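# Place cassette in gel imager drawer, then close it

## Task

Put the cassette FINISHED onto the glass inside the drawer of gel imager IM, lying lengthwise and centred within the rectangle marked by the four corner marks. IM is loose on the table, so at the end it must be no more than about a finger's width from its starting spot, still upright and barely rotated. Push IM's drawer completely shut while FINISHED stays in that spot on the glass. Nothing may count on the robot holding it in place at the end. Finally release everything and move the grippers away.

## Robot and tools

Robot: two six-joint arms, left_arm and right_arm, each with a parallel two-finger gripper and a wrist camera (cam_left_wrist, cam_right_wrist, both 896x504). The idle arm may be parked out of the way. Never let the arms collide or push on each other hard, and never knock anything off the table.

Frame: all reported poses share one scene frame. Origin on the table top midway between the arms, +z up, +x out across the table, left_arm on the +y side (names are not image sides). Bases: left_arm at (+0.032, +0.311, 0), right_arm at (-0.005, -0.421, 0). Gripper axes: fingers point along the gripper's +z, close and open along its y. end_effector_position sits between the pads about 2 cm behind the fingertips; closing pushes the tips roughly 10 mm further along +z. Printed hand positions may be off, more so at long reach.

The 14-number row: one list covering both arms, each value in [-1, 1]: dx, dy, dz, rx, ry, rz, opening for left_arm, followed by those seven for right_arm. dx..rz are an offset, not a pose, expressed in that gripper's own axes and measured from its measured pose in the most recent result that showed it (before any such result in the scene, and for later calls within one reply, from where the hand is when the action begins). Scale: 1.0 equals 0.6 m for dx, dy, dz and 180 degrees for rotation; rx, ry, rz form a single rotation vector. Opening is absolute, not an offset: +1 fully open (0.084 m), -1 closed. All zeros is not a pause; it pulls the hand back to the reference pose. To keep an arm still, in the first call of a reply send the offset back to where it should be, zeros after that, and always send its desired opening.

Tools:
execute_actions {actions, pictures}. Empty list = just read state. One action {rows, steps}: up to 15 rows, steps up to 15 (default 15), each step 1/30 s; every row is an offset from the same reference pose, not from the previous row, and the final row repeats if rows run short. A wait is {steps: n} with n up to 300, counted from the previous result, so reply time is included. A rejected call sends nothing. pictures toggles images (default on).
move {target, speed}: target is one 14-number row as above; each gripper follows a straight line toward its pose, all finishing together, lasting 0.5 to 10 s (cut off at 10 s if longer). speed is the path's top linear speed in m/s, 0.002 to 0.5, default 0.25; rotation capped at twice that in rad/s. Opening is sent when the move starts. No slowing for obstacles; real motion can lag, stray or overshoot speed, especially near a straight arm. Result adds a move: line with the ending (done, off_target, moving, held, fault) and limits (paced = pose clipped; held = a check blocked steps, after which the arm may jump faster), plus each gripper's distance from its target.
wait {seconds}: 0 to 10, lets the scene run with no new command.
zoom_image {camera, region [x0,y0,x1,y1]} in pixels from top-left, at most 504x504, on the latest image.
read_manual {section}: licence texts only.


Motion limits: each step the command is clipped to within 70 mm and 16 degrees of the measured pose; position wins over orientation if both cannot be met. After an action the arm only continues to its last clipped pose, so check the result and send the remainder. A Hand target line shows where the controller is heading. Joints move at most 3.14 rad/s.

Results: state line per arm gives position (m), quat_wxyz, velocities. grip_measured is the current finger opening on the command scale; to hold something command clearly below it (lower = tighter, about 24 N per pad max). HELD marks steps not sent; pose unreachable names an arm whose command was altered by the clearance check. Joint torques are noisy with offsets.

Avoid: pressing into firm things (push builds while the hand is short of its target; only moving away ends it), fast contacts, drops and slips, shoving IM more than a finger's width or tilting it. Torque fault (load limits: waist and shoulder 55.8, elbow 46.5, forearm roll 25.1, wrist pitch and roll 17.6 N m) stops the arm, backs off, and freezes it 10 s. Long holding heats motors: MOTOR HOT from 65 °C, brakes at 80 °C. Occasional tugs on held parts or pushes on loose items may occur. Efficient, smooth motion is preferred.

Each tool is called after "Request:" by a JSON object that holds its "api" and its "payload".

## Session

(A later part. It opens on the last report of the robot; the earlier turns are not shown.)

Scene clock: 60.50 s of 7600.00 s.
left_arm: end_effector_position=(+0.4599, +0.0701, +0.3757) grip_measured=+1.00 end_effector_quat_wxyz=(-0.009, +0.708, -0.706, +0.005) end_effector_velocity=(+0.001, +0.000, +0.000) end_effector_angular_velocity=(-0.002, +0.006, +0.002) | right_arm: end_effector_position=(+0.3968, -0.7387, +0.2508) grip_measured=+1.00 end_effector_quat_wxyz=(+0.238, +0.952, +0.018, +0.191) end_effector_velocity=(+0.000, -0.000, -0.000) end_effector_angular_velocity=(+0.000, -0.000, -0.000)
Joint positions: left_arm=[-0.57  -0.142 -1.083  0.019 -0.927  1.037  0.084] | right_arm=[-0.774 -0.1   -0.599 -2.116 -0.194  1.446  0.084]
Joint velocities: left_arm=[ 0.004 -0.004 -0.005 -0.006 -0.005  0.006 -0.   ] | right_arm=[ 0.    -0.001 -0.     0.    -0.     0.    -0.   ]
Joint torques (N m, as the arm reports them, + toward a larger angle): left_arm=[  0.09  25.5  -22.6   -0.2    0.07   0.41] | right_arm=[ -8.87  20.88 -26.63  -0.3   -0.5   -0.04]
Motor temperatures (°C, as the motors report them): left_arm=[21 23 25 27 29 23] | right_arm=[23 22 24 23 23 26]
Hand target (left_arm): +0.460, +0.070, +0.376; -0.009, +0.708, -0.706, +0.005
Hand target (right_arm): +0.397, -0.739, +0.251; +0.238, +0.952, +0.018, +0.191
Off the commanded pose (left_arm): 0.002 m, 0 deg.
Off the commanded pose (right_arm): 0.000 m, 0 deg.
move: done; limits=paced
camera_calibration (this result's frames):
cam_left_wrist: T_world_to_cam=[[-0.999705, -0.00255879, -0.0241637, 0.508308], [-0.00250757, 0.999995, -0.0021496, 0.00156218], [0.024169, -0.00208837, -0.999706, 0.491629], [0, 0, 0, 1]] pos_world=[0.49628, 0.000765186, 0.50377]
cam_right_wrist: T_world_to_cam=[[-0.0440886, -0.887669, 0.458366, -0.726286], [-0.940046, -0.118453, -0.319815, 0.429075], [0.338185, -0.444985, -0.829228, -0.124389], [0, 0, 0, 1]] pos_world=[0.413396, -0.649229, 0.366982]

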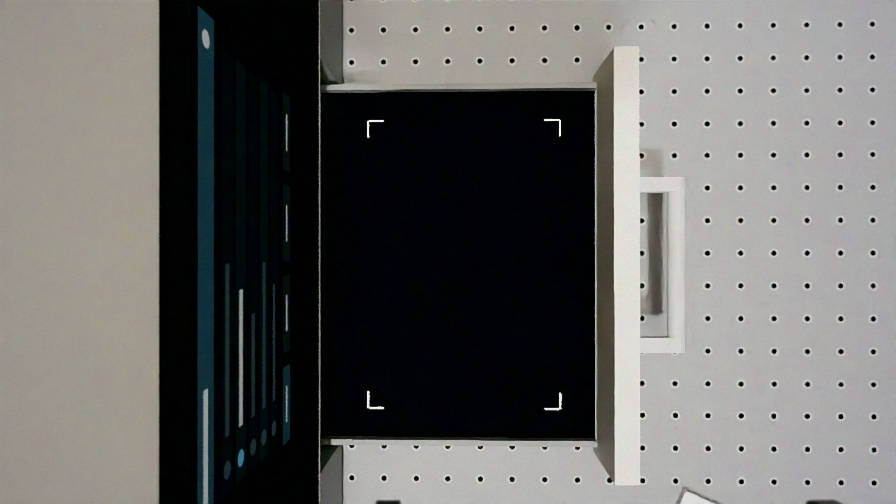

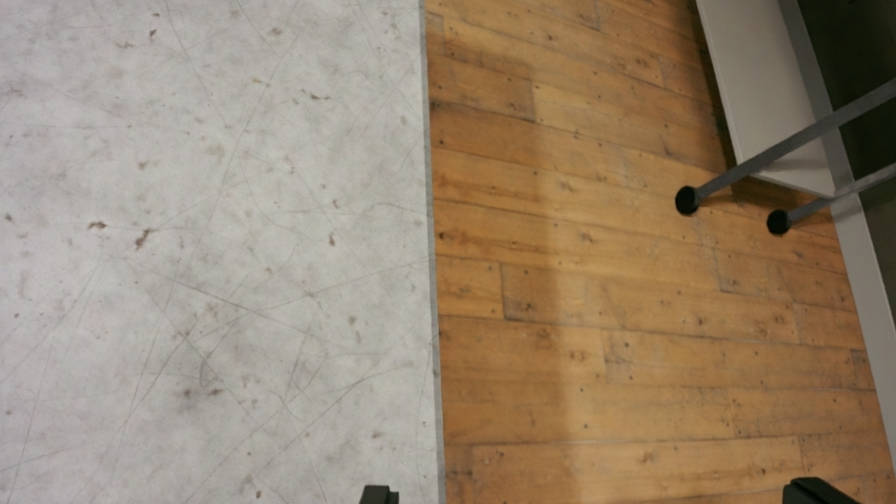

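Request:
{"api": "move", "payload": {"target": [-0.28,0.268,0.3,-0.008,0,0.139,1,0,0,0,0,0,0,1], "speed": 0.3}}

Scene clock: 67.77 s of 7600.00 s.
left_arm: end_effector_position=(+0.3027, +0.2379, +0.1931) grip_measured=+1.00 end_effector_quat_wxyz=(+0.001, -0.538, +0.843, +0.005) end_effector_velocity=(-0.002, +0.001, -0.002) end_effector_angular_velocity=(-0.002, +0.004, -0.003) | right_arm: end_effector_position=(+0.3968, -0.7387, +0.2508) grip_measured=+1.00 end_effector_quat_wxyz=(+0.238, +0.952, +0.018, +0.191) end_effector_velocity=(+0.000, +0.000, -0.000) end_effector_angular_velocity=(+0.000, +0.001, +0.001)
Joint positions: left_arm=[-0.321  0.109 -0.354  0.018 -0.47   1.717  0.084] | right_arm=[-0.774 -0.1   -0.599 -2.116 -0.194  1.446  0.084]
Joint velocities: left_arm=[ 0.005 -0.     0.005 -0.007  0.003  0.014 -0.   ] | right_arm=[ 0.    -0.     0.    -0.001  0.    -0.    -0.   ]
Joint torques (N m, as the arm reports them, + toward a larger angle): left_arm=[  0.39  15.7  -18.66  -0.17   0.     0.52] | right_arm=[ -9.    21.39 -26.96  -0.33  -0.5   -0.07]
Motor temperatures (°C, as the motors report them): left_arm=[21 23 25 27 29 23] | right_arm=[23 22 25 23 23 26]
Hand target (left_arm): +0.302, +0.238, +0.193; +0.000, -0.538, +0.843, +0.005
Hand target (right_arm): +0.397, -0.739, +0.251; +0.238, +0.952, +0.018, +0.191
Off the commanded pose (left_arm): 0.001 m, 0 deg.
Off the commanded pose (right_arm): 0.000 m, 0 deg.
After step 90, 2.77 s passed at rest.
move: done
camera_calibration (this result's frames):
cam_left_wrist: T_world_to_cam=[[-0.907556, 0.419915, 0.00358486, 0.213439], [0.419914, 0.907563, -0.00100712, -0.273144], [-0.00367639, 0.000591317, -0.999993, 0.321091], [0, 0, 0, 1]] pos_world=[0.309585, 0.158079, 0.320049]
cam_right_wrist: T_world_to_cam=[[-0.0440888, -0.88767, 0.458366, -0.726286], [-0.940046, -0.118452, -0.319815, 0.429075], [0.338185, -0.444985, -0.829228, -0.124389], [0, 0, 0, 1]] pos_world=[0.413396, -0.649229, 0.366982]

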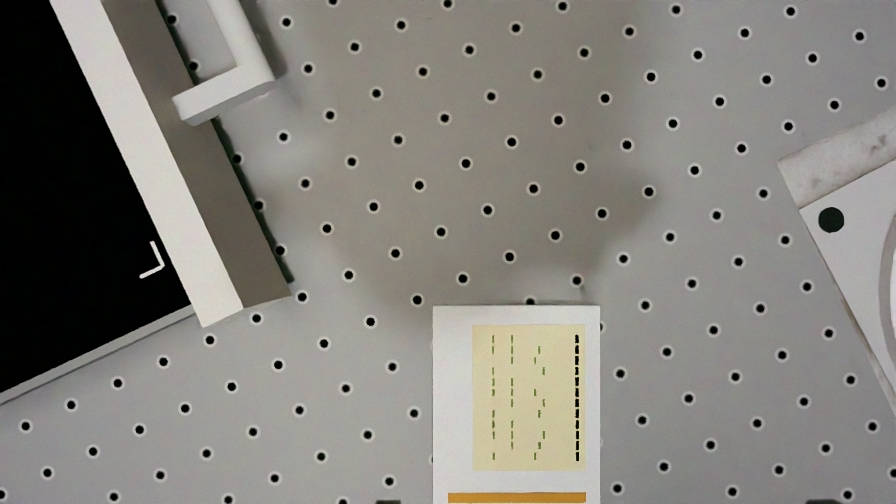

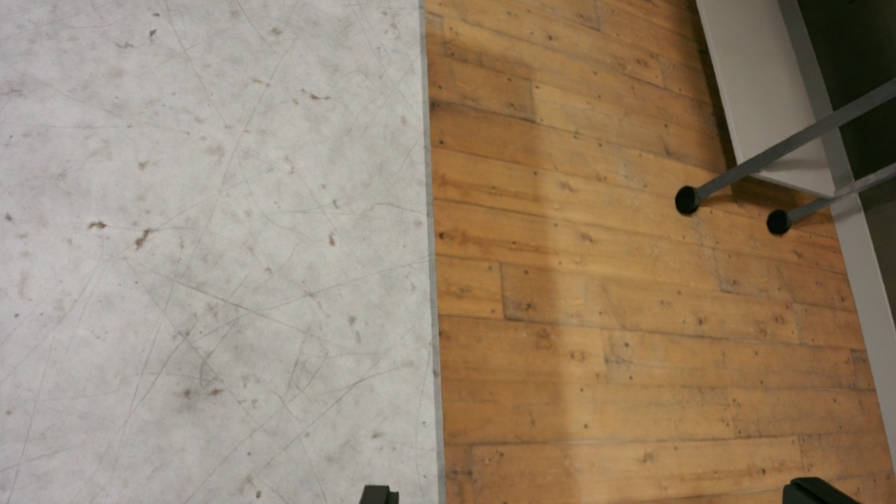

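Request:
{"api": "move", "payload": {"target": [0,0,0.255,0,0,0,1,0,0,0,0,0,0,1], "speed": 0.2}}

Scene clock: 75.23 s of 7600.00 s.
left_arm: end_effector_position=(+0.3027, +0.2394, +0.0411) grip_measured=+1.00 end_effector_quat_wxyz=(-0.002, -0.538, +0.843, +0.003) end_effector_velocity=(-0.001, +0.000, -0.002) end_effector_angular_velocity=(+0.015, -0.006, +0.001) | right_arm: end_effector_position=(+0.3968, -0.7387, +0.2508) grip_measured=+1.00 end_effector_quat_wxyz=(+0.238, +0.952, +0.018, +0.191) end_effector_velocity=(+0.000, -0.000, +0.001) end_effector_angular_velocity=(-0.001, -0.001, -0.001)
Joint positions: left_arm=[-0.309 -0.419 -0.356 -0.007  0.056  1.751  0.084] | right_arm=[-0.774 -0.1   -0.599 -2.116 -0.194  1.446  0.084]
Joint velocities: left_arm=[-0.015 -0.006  0.001 -0.29   0.01   0.275  0.   ] | right_arm=[ 0.001  0.001 -0.     0.001 -0.001  0.     0.   ]
Joint torques (N m, as the arm reports them, + toward a larger angle): left_arm=[-0.57 23.26 -8.23 -0.32  0.03  0.21] | right_arm=[ -9.57  20.86 -27.14  -0.3   -0.59  -0.03]
Motor temperatures (°C, as the motors report them): left_arm=[21 23 25 27 28 23] | right_arm=[23 22 25 23 23 26]
Hand target (left_arm): +0.302, +0.239, +0.041; -0.002, -0.538, +0.843, +0.003
Hand target (right_arm): +0.397, -0.739, +0.251; +0.238, +0.952, +0.018, +0.191
Off the commanded pose (left_arm): 0.001 m, 0 deg.
Off the commanded pose (right_arm): 0.000 m, 0 deg.
After step 90, 3.20 s passed at rest.
move: done
camera_calibration (this result's frames):
cam_left_wrist: T_world_to_cam=[[-0.907803, 0.419391, 0.00210861, 0.213518], [0.41936, 0.907778, -0.00874458, -0.274265], [-0.00558155, -0.00705409, -0.99996, 0.17146], [0, 0, 0, 1]] pos_world=[0.309805, 0.160634, 0.168604]
cam_right_wrist: T_world_to_cam=[[-0.0440888, -0.88767, 0.458366, -0.726286], [-0.940046, -0.118452, -0.319815, 0.429075], [0.338185, -0.444985, -0.829228, -0.124389], [0, 0, 0, 1]] pos_world=[0.413396, -0.649229, 0.366982]

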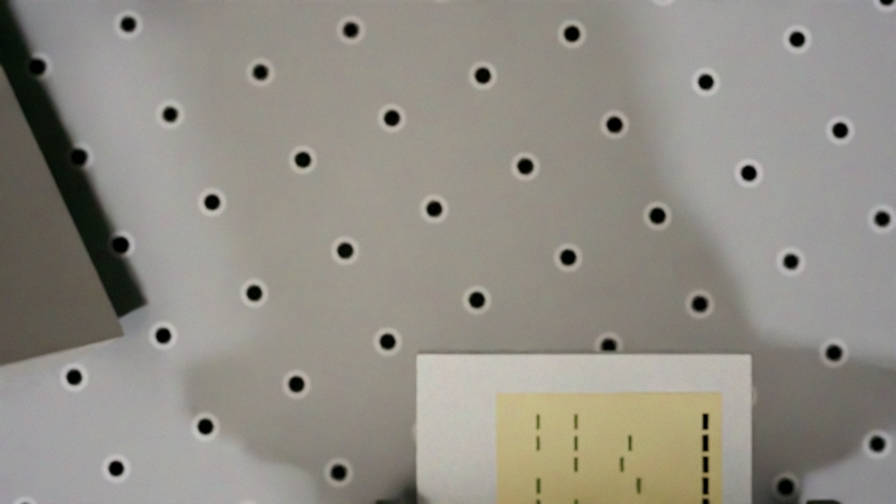

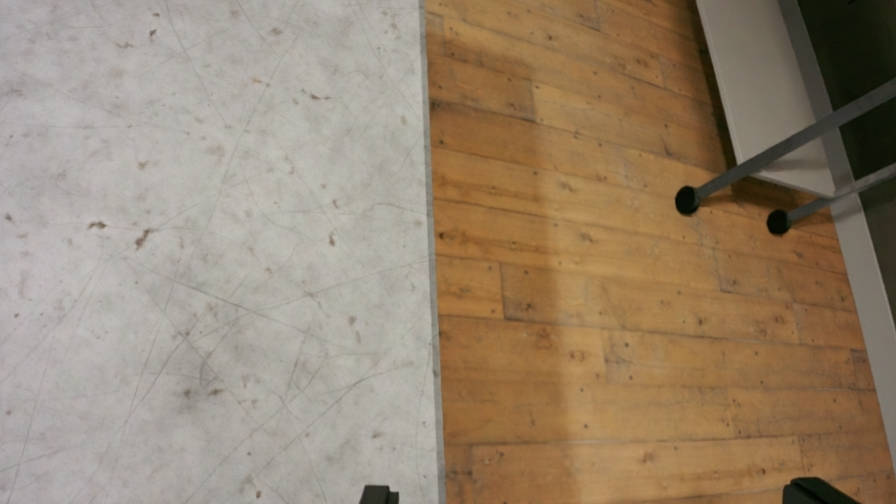

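Request:
{"api": "move", "payload": {"target": [-0.005,0,0.035,0,0,0,1,0,0,0,0,0,0,1], "speed": 0.02}}

Scene clock: 80.47 s of 7600.00 s.
left_arm: end_effector_position=(+0.3039, +0.2421, +0.0209) grip_measured=+1.00 end_effector_quat_wxyz=(-0.002, -0.538, +0.843, +0.003) end_effector_velocity=(+0.001, +0.000, -0.001) end_effector_angular_velocity=(-0.001, -0.001, +0.001) | right_arm: end_effector_position=(+0.3968, -0.7387, +0.2508) grip_measured=+1.00 end_effector_quat_wxyz=(+0.238, +0.952, +0.018, +0.191) end_effector_velocity=(+0.001, -0.001, +0.002) end_effector_angular_velocity=(-0.003, -0.002, -0.000)
Joint positions: left_arm=[-0.299 -0.498 -0.374 -0.004  0.116  1.759  0.084] | right_arm=[-0.774 -0.1   -0.599 -2.116 -0.194  1.446  0.084]
Joint velocities: left_arm=[ 0.002 -0.003 -0.001  0.003  0.004 -0.002  0.   ] | right_arm=[-0.     0.001 -0.001 -0.001 -0.001 -0.    -0.   ]
Joint torques (N m, as the arm reports them, + toward a larger angle): left_arm=[ 1.3  10.87 -6.8  -0.91  2.12  0.55] | right_arm=[ -8.75  21.2  -26.88  -0.47  -0.5    0.01]
Motor temperatures (°C, as the motors report them): left_arm=[21 23 25 27 28 23] | right_arm=[23 22 25 23 23 26]
Hand target (left_arm): +0.304, +0.242, +0.020; -0.002, -0.538, +0.843, +0.003
Hand target (right_arm): +0.397, -0.739, +0.251; +0.238, +0.952, +0.018, +0.191
Off the commanded pose (left_arm): 0.001 m, 0 deg.
Off the commanded pose (right_arm): 0.000 m, 0 deg.
After step 90, 0.97 s passed at rest.
move: done
camera_calibration (this result's frames):
cam_left_wrist: T_world_to_cam=[[-0.907748, 0.419506, 0.00283421, 0.213504], [0.419468, 0.907727, -0.00883499, -0.27738], [-0.00627902, -0.00683109, -0.999957, 0.151485], [0, 0, 0, 1]] pos_world=[0.311111, 0.163253, 0.148422]
cam_right_wrist: T_world_to_cam=[[-0.0440889, -0.88767, 0.458366, -0.726286], [-0.940046, -0.118452, -0.319815, 0.429075], [0.338185, -0.444985, -0.829228, -0.124389], [0, 0, 0, 1]] pos_world=[0.413396, -0.649229, 0.366982]

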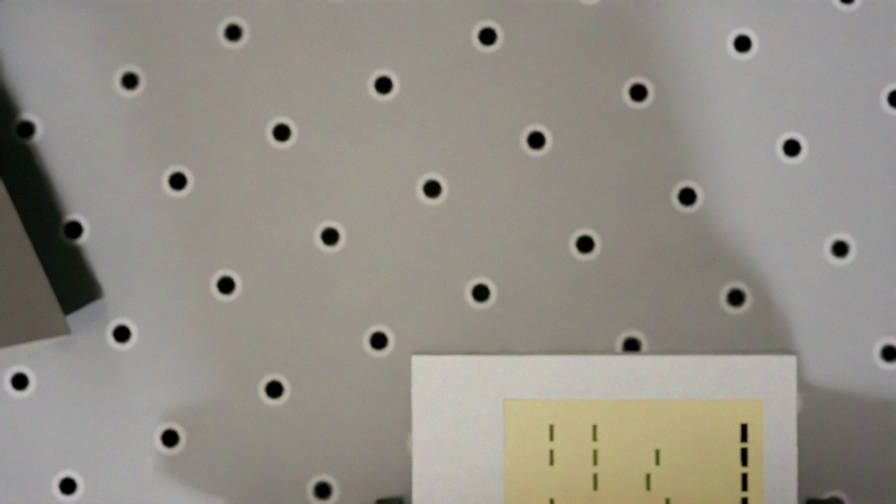

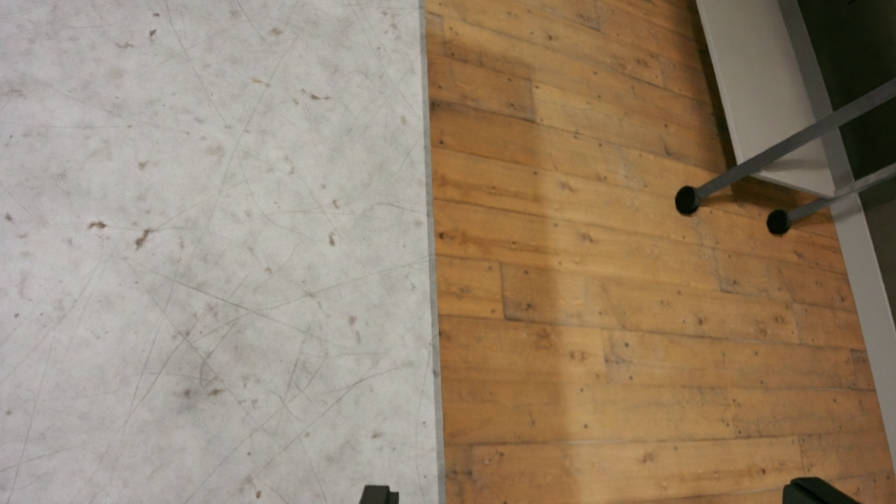

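Touching the table. Raise slightly, close, lift.

Request:
{"api": "move", "payload": {"target": [0,0,-0.003,0,0,0,1,0,0,0,0,0,0,1], "speed": 0.02}}

Request:
{"api": "move", "payload": {"target": [0,0,0,0,0,0,0.5,0,0,0,0,0,0,1]}}

Request:
{"api": "move", "payload": {"target": [0,0,-0.2,0,0,0,0.5,0,0,0,0,0,0,1], "speed": 0.1}}

Scene clock: 84.27 s of 7600.00 s.
left_arm: end_effector_position=(+0.3042, +0.2420, +0.0226) grip_measured=+1.00 end_effector_quat_wxyz=(-0.002, -0.538, +0.843, +0.003) end_effector_velocity=(-0.003, +0.000, +0.001) end_effector_angular_velocity=(+0.002, +0.009, -0.000) | right_arm: end_effector_position=(+0.3968, -0.7387, +0.2508) grip_measured=+1.00 end_effector_quat_wxyz=(+0.238, +0.952, +0.018, +0.191) end_effector_velocity=(+0.000, +0.000, +0.001) end_effector_angular_velocity=(-0.001, -0.000, +0.001)
Joint positions: left_arm=[-0.299 -0.491 -0.372 -0.004  0.112  1.759  0.084] | right_arm=[-0.774 -0.1   -0.599 -2.116 -0.194  1.446  0.084]
Joint velocities: left_arm=[-0.001  0.003  0.002 -0.    -0.01  -0.001  0.   ] | right_arm=[ 0.     0.001  0.    -0.001 -0.     0.     0.   ]
Joint torques (N m, as the arm reports them, + toward a larger angle): left_arm=[ 1.07 23.35 -7.22 -0.92 -0.06  0.46] | right_arm=[ -9.2   20.82 -26.96  -0.38  -0.56   0.01]
Motor temperatures (°C, as the motors report them): left_arm=[21 23 25 27 28 23] | right_arm=[23 22 25 23 23 26]
Hand target (left_arm): +0.304, +0.242, +0.023; -0.002, -0.538, +0.843, +0.003
Hand target (right_arm): +0.397, -0.739, +0.251; +0.238, +0.952, +0.018, +0.191
Off the commanded pose (left_arm): 0.000 m, 0 deg.
Off the commanded pose (right_arm): 0.000 m, 0 deg.
After step 90, 0.10 s passed at rest.
move: done
camera_calibration (this result's frames):
cam_left_wrist: T_world_to_cam=[[-0.907765, 0.419475, 0.00182353, 0.213852], [0.419446, 0.907739, -0.00865028, -0.277441], [-0.00528386, -0.00708755, -0.999961, 0.152951], [0, 0, 0, 1]] pos_world=[0.311307, 0.163223, 0.150156]
cam_right_wrist: T_world_to_cam=[[-0.0440887, -0.88767, 0.458366, -0.726286], [-0.940047, -0.118453, -0.319815, 0.429075], [0.338184, -0.444985, -0.829228, -0.124389], [0, 0, 0, 1]] pos_world=[0.413396, -0.649229, 0.366982]

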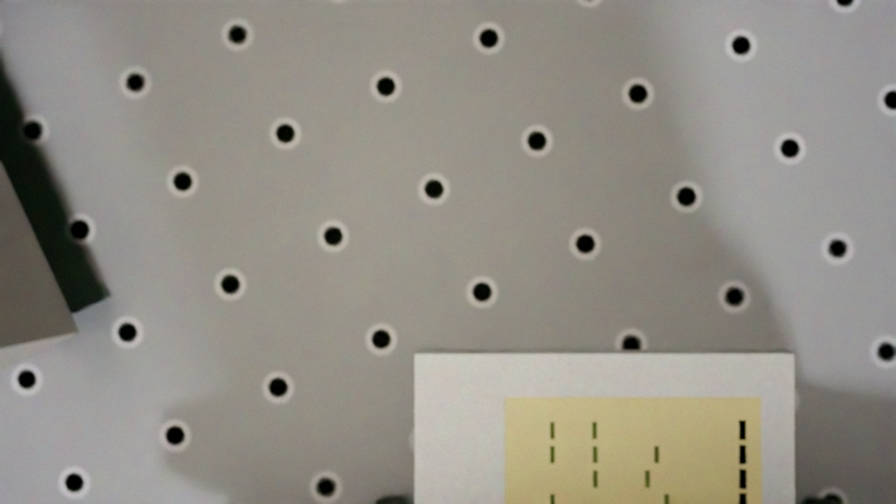

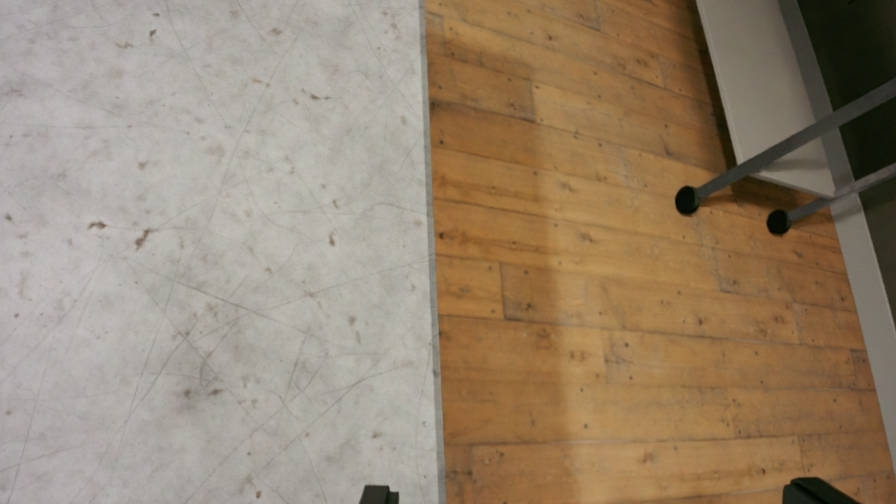

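Scene clock: 84.77 s of 7600.00 s.
left_arm: end_effector_position=(+0.3041, +0.2420, +0.0227) grip_measured=+0.88 end_effector_quat_wxyz=(-0.002, -0.538, +0.843, +0.003) end_effector_velocity=(+0.000, -0.000, -0.000) end_effector_angular_velocity=(-0.000, -0.001, -0.001) | right_arm: end_effector_position=(+0.3968, -0.7387, +0.2508) grip_measured=+1.00 end_effector_quat_wxyz=(+0.238, +0.952, +0.018, +0.191) end_effector_velocity=(-0.001, +0.000, -0.001) end_effector_angular_velocity=(+0.001, +0.001, -0.002)
Joint positions: left_arm=[-0.299 -0.491 -0.372 -0.004  0.112  1.759  0.08 ] | right_arm=[-0.774 -0.1   -0.599 -2.116 -0.194  1.446  0.084]
Joint velocities: left_arm=[-0.    -0.    -0.001 -0.     0.001  0.     0.   ] | right_arm=[-0.    -0.     0.001  0.002 -0.    -0.001 -0.   ]
Joint torques (N m, as the arm reports them, + toward a larger angle): left_arm=[ 0.39 20.4  -7.4  -0.97  1.05  0.39] | right_arm=[ -9.38  21.25 -26.75  -0.29  -0.55  -0.09]
Motor temperatures (°C, as the motors report them): left_arm=[21 23 25 27 28 23] | right_arm=[23 22 25 23 23 26]
Hand target (left_arm): +0.304, +0.242, +0.023; -0.002, -0.538, +0.843, +0.003
Hand target (right_arm): +0.397, -0.739, +0.251; +0.238, +0.952, +0.018, +0.191
Off the commanded pose (left_arm): 0.000 m, 0 deg.
Off the commanded pose (right_arm): 0.000 m, 0 deg.
move: done
camera_calibration (this result's frames):
cam_left_wrist: T_world_to_cam=[[-0.907766, 0.419471, 0.00218173, 0.213768], [0.419439, 0.907742, -0.00871858, -0.277425], [-0.00563764, -0.00699932, -0.99996, 0.153105], [0, 0, 0, 1]] pos_world=[0.311278, 0.163233, 0.150213]
cam_right_wrist: T_world_to_cam=[[-0.0440886, -0.887669, 0.458366, -0.726286], [-0.940046, -0.118453, -0.319815, 0.429075], [0.338185, -0.444985, -0.829228, -0.124389], [0, 0, 0, 1]] pos_world=[0.413396, -0.649229, 0.366982]

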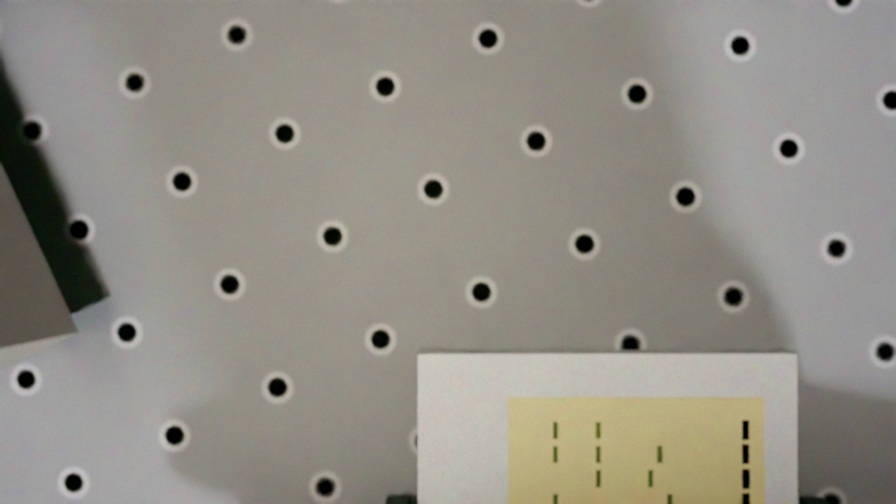

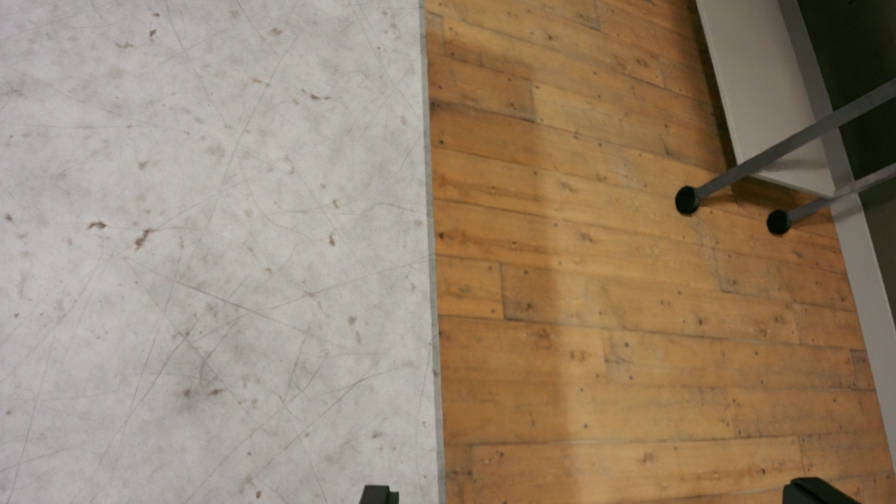

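Scene clock: 86.37 s of 7600.00 s.
left_arm: end_effector_position=(+0.3044, +0.2418, +0.1420) grip_measured=+0.88 end_effector_quat_wxyz=(-0.003, -0.538, +0.843, +0.003) end_effector_velocity=(+0.001, -0.000, +0.001) end_effector_angular_velocity=(-0.001, -0.003, -0.001) | right_arm: end_effector_position=(+0.3968, -0.7387, +0.2508) grip_measured=+1.00 end_effector_quat_wxyz=(+0.238, +0.952, +0.018, +0.191) end_effector_velocity=(+0.001, -0.001, +0.001) end_effector_angular_velocity=(-0.003, -0.001, +0.001)
Joint positions: left_arm=[-0.299 -0.051 -0.334 -0.001 -0.291  1.755  0.08 ] | right_arm=[-0.774 -0.1   -0.599 -2.116 -0.194  1.446  0.084]
Joint velocities: left_arm=[-0.001  0.004 -0.001 -0.    -0.002 -0.    -0.   ] | right_arm=[-0.001 -0.    -0.002 -0.002 -0.001 -0.001  0.   ]
Joint torques (N m, as the arm reports them, + toward a larger angle): left_arm=[  0.73  18.96 -15.7   -0.45  -0.03   0.43] | right_arm=[ -8.95  21.37 -26.81  -0.27  -0.57  -0.01]
Motor temperatures (°C, as the motors report them): left_arm=[21 23 25 27 28 23] | right_arm=[23 22 25 23 23 26]
Hand target (left_arm): +0.305, +0.242, +0.142; -0.002, -0.538, +0.843, +0.002
Hand target (right_arm): +0.397, -0.739, +0.251; +0.238, +0.952, +0.018, +0.191
Off the commanded pose (left_arm): 0.001 m, 0 deg.
Off the commanded pose (right_arm): 0.000 m, 0 deg.
move: done
camera_calibration (this result's frames):
cam_left_wrist: T_world_to_cam=[[-0.907743, 0.41952, 0.00250464, 0.213767], [0.419481, 0.907715, -0.00942754, -0.276156], [-0.00622854, -0.00750713, -0.999952, 0.272647], [0, 0, 0, 1]] pos_world=[0.311586, 0.163038, 0.269495]
cam_right_wrist: T_world_to_cam=[[-0.0440888, -0.88767, 0.458366, -0.726286], [-0.940047, -0.118452, -0.319815, 0.429075], [0.338184, -0.444985, -0.829228, -0.124389], [0, 0, 0, 1]] pos_world=[0.413396, -0.649229, 0.366982]

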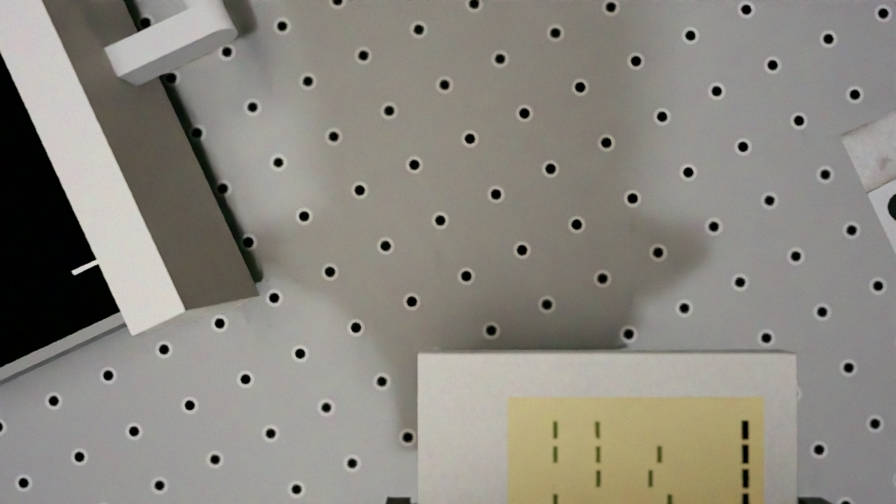

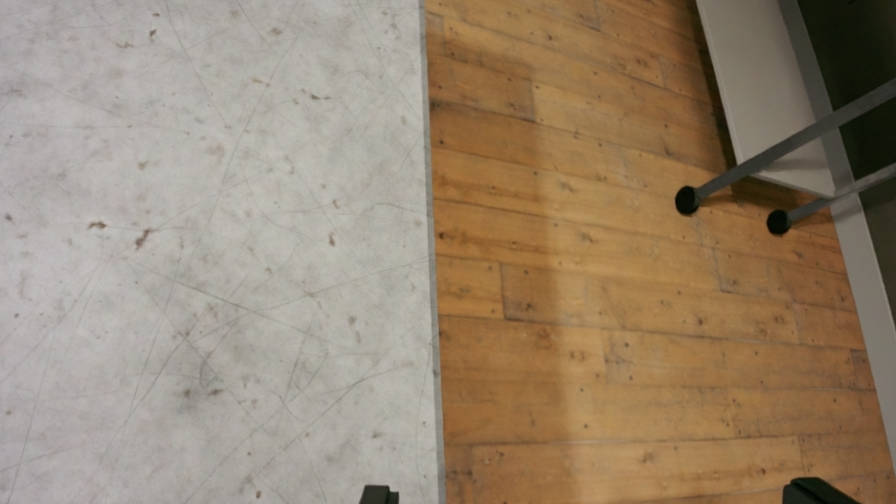

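Request:
{"api": "move", "payload": {"target": [0.225,-0.442,0,0,0,-0.138,0.5,0,0,0,0,0,0,1], "speed": 0.15}}

Request:
{"api": "move", "payload": {"target": [0,0,0.09,0,0,0,0.5,0,0,0,0,0,0,1], "speed": 0.08}}

Scene clock: 92.53 s of 7600.00 s.
left_arm: end_effector_position=(+0.4889, +0.0090, +0.1411) grip_measured=+0.88 end_effector_quat_wxyz=(+0.001, +0.707, -0.707, -0.004) end_effector_velocity=(+0.001, -0.002, +0.000) end_effector_angular_velocity=(-0.001, -0.002, +0.001) | right_arm: end_effector_position=(+0.3968, -0.7387, +0.2508) grip_measured=+1.00 end_effector_quat_wxyz=(+0.238, +0.952, +0.018, +0.191) end_effector_velocity=(-0.000, +0.000, -0.000) end_effector_angular_velocity=(+0.000, +0.001, +0.002)
Joint positions: left_arm=[-0.633 -0.585 -1.08  -0.    -0.503  0.987  0.08 ] | right_arm=[-0.774 -0.1   -0.599 -2.116 -0.194  1.446  0.084]
Joint velocities: left_arm=[-0.001 -0.003 -0.005  0.001 -0.    -0.003 -0.   ] | right_arm=[-0.    -0.     0.    -0.002  0.001 -0.     0.   ]
Joint torques (N m, as the arm reports them, + toward a larger angle): left_arm=[  0.26  33.06 -18.79  -0.2    0.03   0.5 ] | right_arm=[ -9.29  21.14 -26.83  -0.56  -0.5   -0.05]
Motor temperatures (°C, as the motors report them): left_arm=[21 23 25 27 28 23] | right_arm=[23 22 25 23 23 26]
Hand target (left_arm): +0.489, +0.009, +0.141; +0.001, +0.707, -0.707, -0.004
Hand target (right_arm): +0.397, -0.739, +0.251; +0.238, +0.952, +0.018, +0.191
Off the commanded pose (left_arm): 0.002 m, 0 deg.
Off the commanded pose (right_arm): 0.000 m, 0 deg.
After step 90, 0.77 s passed at rest.
move: done
camera_calibration (this result's frames):
cam_left_wrist: T_world_to_cam=[[-0.999998, -0.000429726, 0.00177944, 0.527873], [-0.00043669, 0.999992, -0.00391512, 0.0614235], [-0.00177774, -0.00391589, -0.999991, 0.269005], [0, 0, 0, 1]] pos_world=[0.528377, -0.0601428, 0.268303]
cam_right_wrist: T_world_to_cam=[[-0.0440888, -0.88767, 0.458366, -0.726286], [-0.940046, -0.118452, -0.319815, 0.429075], [0.338185, -0.444985, -0.829228, -0.124389], [0, 0, 0, 1]] pos_world=[0.413396, -0.649229, 0.366982]

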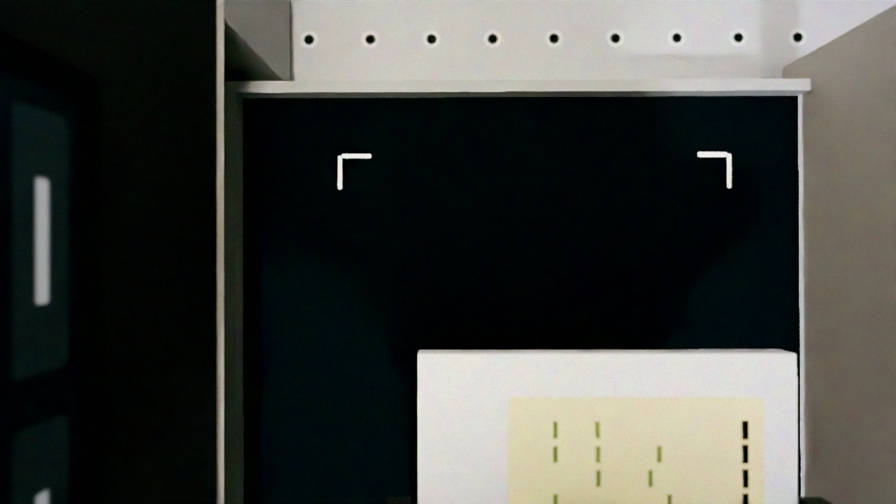

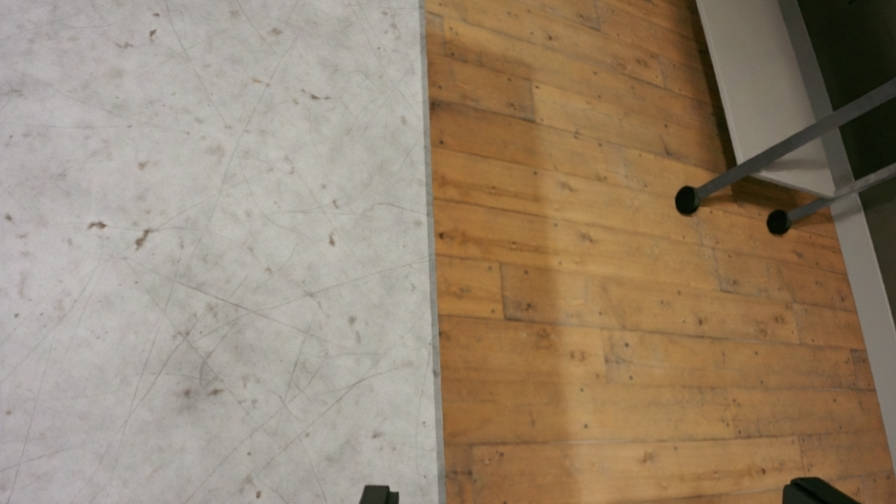

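Scene clock: 93.57 s of 7600.00 s.
left_arm: end_effector_position=(+0.4888, +0.0091, +0.0875) grip_measured=+0.88 end_effector_quat_wxyz=(+0.001, +0.707, -0.707, -0.003) end_effector_velocity=(-0.001, +0.001, -0.002) end_effector_angular_velocity=(+0.002, +0.004, -0.000) | right_arm: end_effector_position=(+0.3968, -0.7387, +0.2508) grip_measured=+1.00 end_effector_quat_wxyz=(+0.238, +0.952, +0.018, +0.191) end_effector_velocity=(-0.000, -0.000, +0.000) end_effector_angular_velocity=(-0.001, +0.000, -0.000)
Joint positions: left_arm=[-0.633 -0.683 -1.081  0.    -0.405  0.987  0.08 ] | right_arm=[-0.774 -0.1   -0.599 -2.116 -0.194  1.446  0.084]
Joint velocities: left_arm=[ 0.001 -0.002  0.002  0.    -0.     0.001 -0.   ] | right_arm=[-0.     0.    -0.     0.    -0.001 -0.001 -0.   ]
Joint torques (N m, as the arm reports them, + toward a larger angle): left_arm=[ -0.06  34.07 -16.96  -0.53   0.08   0.5 ] | right_arm=[ -9.46  20.68 -26.8   -0.33  -0.5    0.02]
Motor temperatures (°C, as the motors report them): left_arm=[21 23 25 27 28 23] | right_arm=[23 22 25 23 23 26]
Hand target (left_arm): +0.489, +0.009, +0.087; +0.001, +0.707, -0.707, -0.004
Hand target (right_arm): +0.397, -0.739, +0.251; +0.238, +0.952, +0.018, +0.191
Off the commanded pose (left_arm): 0.000 m, 0 deg.
Off the commanded pose (right_arm): 0.000 m, 0 deg.
move: done
camera_calibration (this result's frames):
cam_left_wrist: T_world_to_cam=[[-0.999999, -0.000495485, 0.00135655, 0.527985], [-0.000500939, 0.999992, -0.00402284, 0.0611571], [-0.00135455, -0.00402351, -0.999991, 0.215162], [0, 0, 0, 1]] pos_world=[0.528307, -0.0600293, 0.21469]
cam_right_wrist: T_world_to_cam=[[-0.0440887, -0.88767, 0.458365, -0.726286], [-0.940047, -0.118452, -0.319815, 0.429075], [0.338184, -0.444985, -0.829228, -0.124389], [0, 0, 0, 1]] pos_world=[0.413396, -0.649229, 0.366982]

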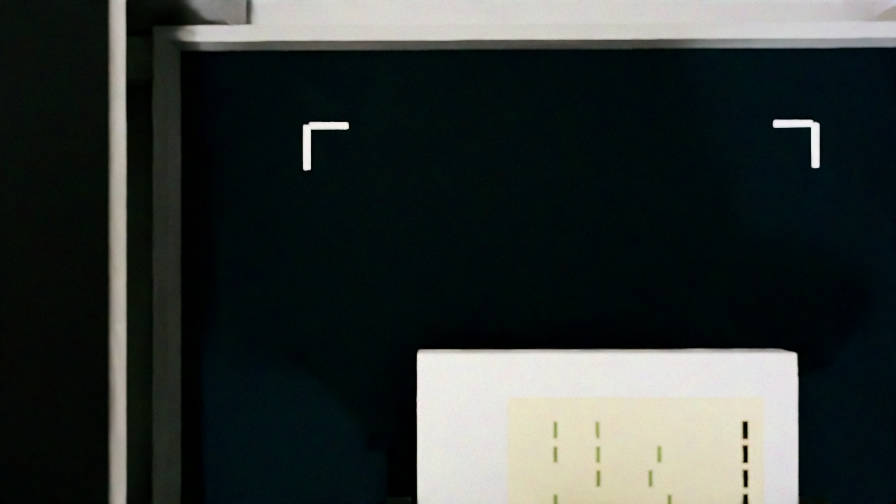

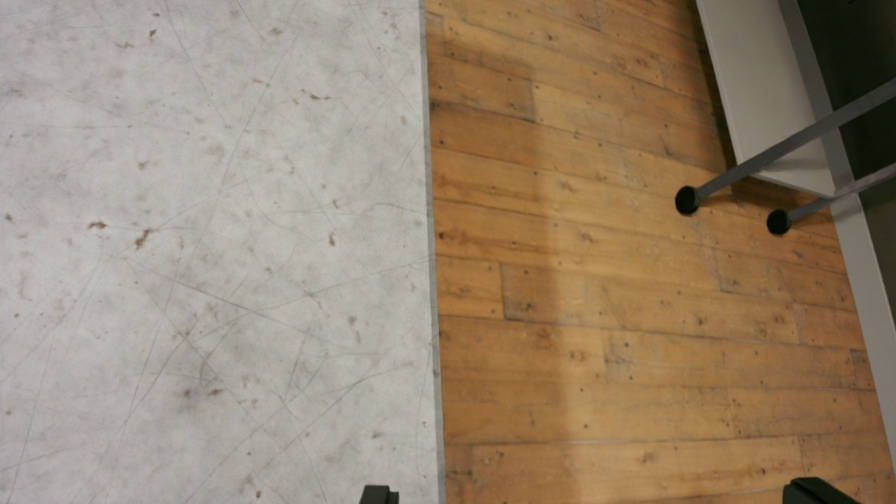

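Request:
{"api": "move", "payload": {"target": [0,-0.004,0.051,0,0,0,0.5,0,0,0,0,0,0,1], "speed": 0.025}}

Scene clock: 99.30 s of 7600.00 s.
left_arm: end_effector_position=(+0.4912, +0.0092, +0.0570) grip_measured=+0.88 end_effector_quat_wxyz=(+0.001, +0.707, -0.707, -0.003) end_effector_velocity=(+0.000, -0.000, -0.000) end_effector_angular_velocity=(-0.001, -0.001, +0.001) | right_arm: end_effector_position=(+0.3968, -0.7387, +0.2508) grip_measured=+1.00 end_effector_quat_wxyz=(+0.238, +0.952, +0.018, +0.191) end_effector_velocity=(+0.001, -0.001, +0.001) end_effector_angular_velocity=(-0.002, -0.002, +0.001)
Joint positions: left_arm=[-0.631 -0.746 -1.095  0.    -0.356  0.989  0.08 ] | right_arm=[-0.774 -0.1   -0.599 -2.116 -0.194  1.446  0.084]
Joint velocities: left_arm=[-0.    -0.    -0.    -0.     0.002 -0.     0.   ] | right_arm=[-0.     0.001 -0.002 -0.     0.    -0.001 -0.   ]
Joint torques (N m, as the arm reports them, + toward a larger angle): left_arm=[  0.4   34.4  -16.61  -0.36   0.08   0.46] | right_arm=[ -9.61  21.17 -26.91  -0.5   -0.59   0.04]
Motor temperatures (°C, as the motors report them): left_arm=[21 23 25 27 28 23] | right_arm=[23 22 25 23 23 26]
Hand target (left_arm): +0.491, +0.009, +0.057; +0.001, +0.707, -0.707, -0.003
Hand target (right_arm): +0.397, -0.739, +0.251; +0.238, +0.952, +0.018, +0.191
Off the commanded pose (left_arm): 0.000 m, 0 deg.
Off the commanded pose (right_arm): 0.000 m, 0 deg.
After step 90, 1.27 s passed at rest.
move: done
camera_calibration (this result's frames):
cam_left_wrist: T_world_to_cam=[[-0.999999, -0.000522568, 0.00124797, 0.530386], [-0.000527593, 0.999992, -0.00402963, 0.0609858], [-0.00124585, -0.00403028, -0.999991, 0.184668], [0, 0, 0, 1]] pos_world=[0.530648, -0.0599639, 0.184251]
cam_right_wrist: T_world_to_cam=[[-0.0440887, -0.88767, 0.458365, -0.726286], [-0.940047, -0.118453, -0.319815, 0.429075], [0.338184, -0.444985, -0.829228, -0.124389], [0, 0, 0, 1]] pos_world=[0.413396, -0.649229, 0.366982]

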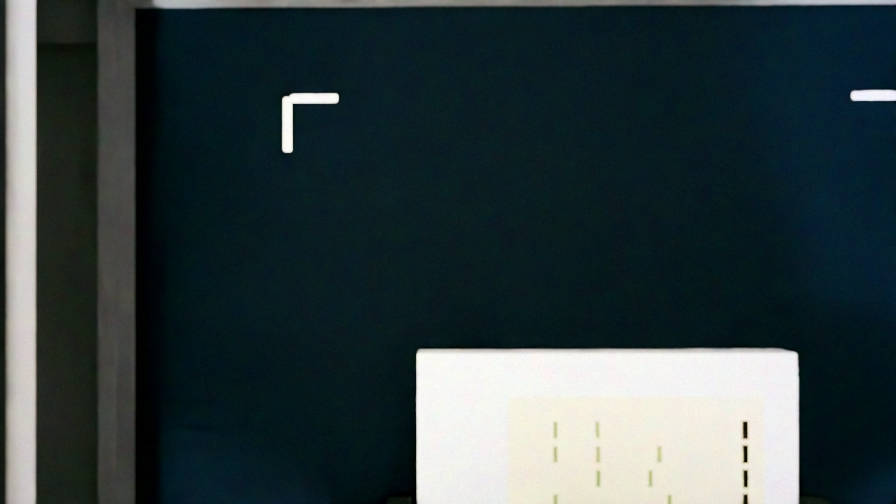

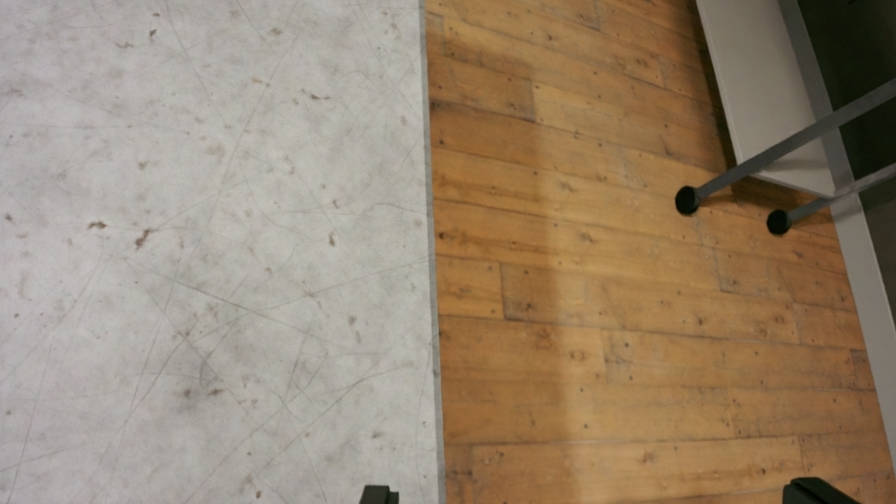

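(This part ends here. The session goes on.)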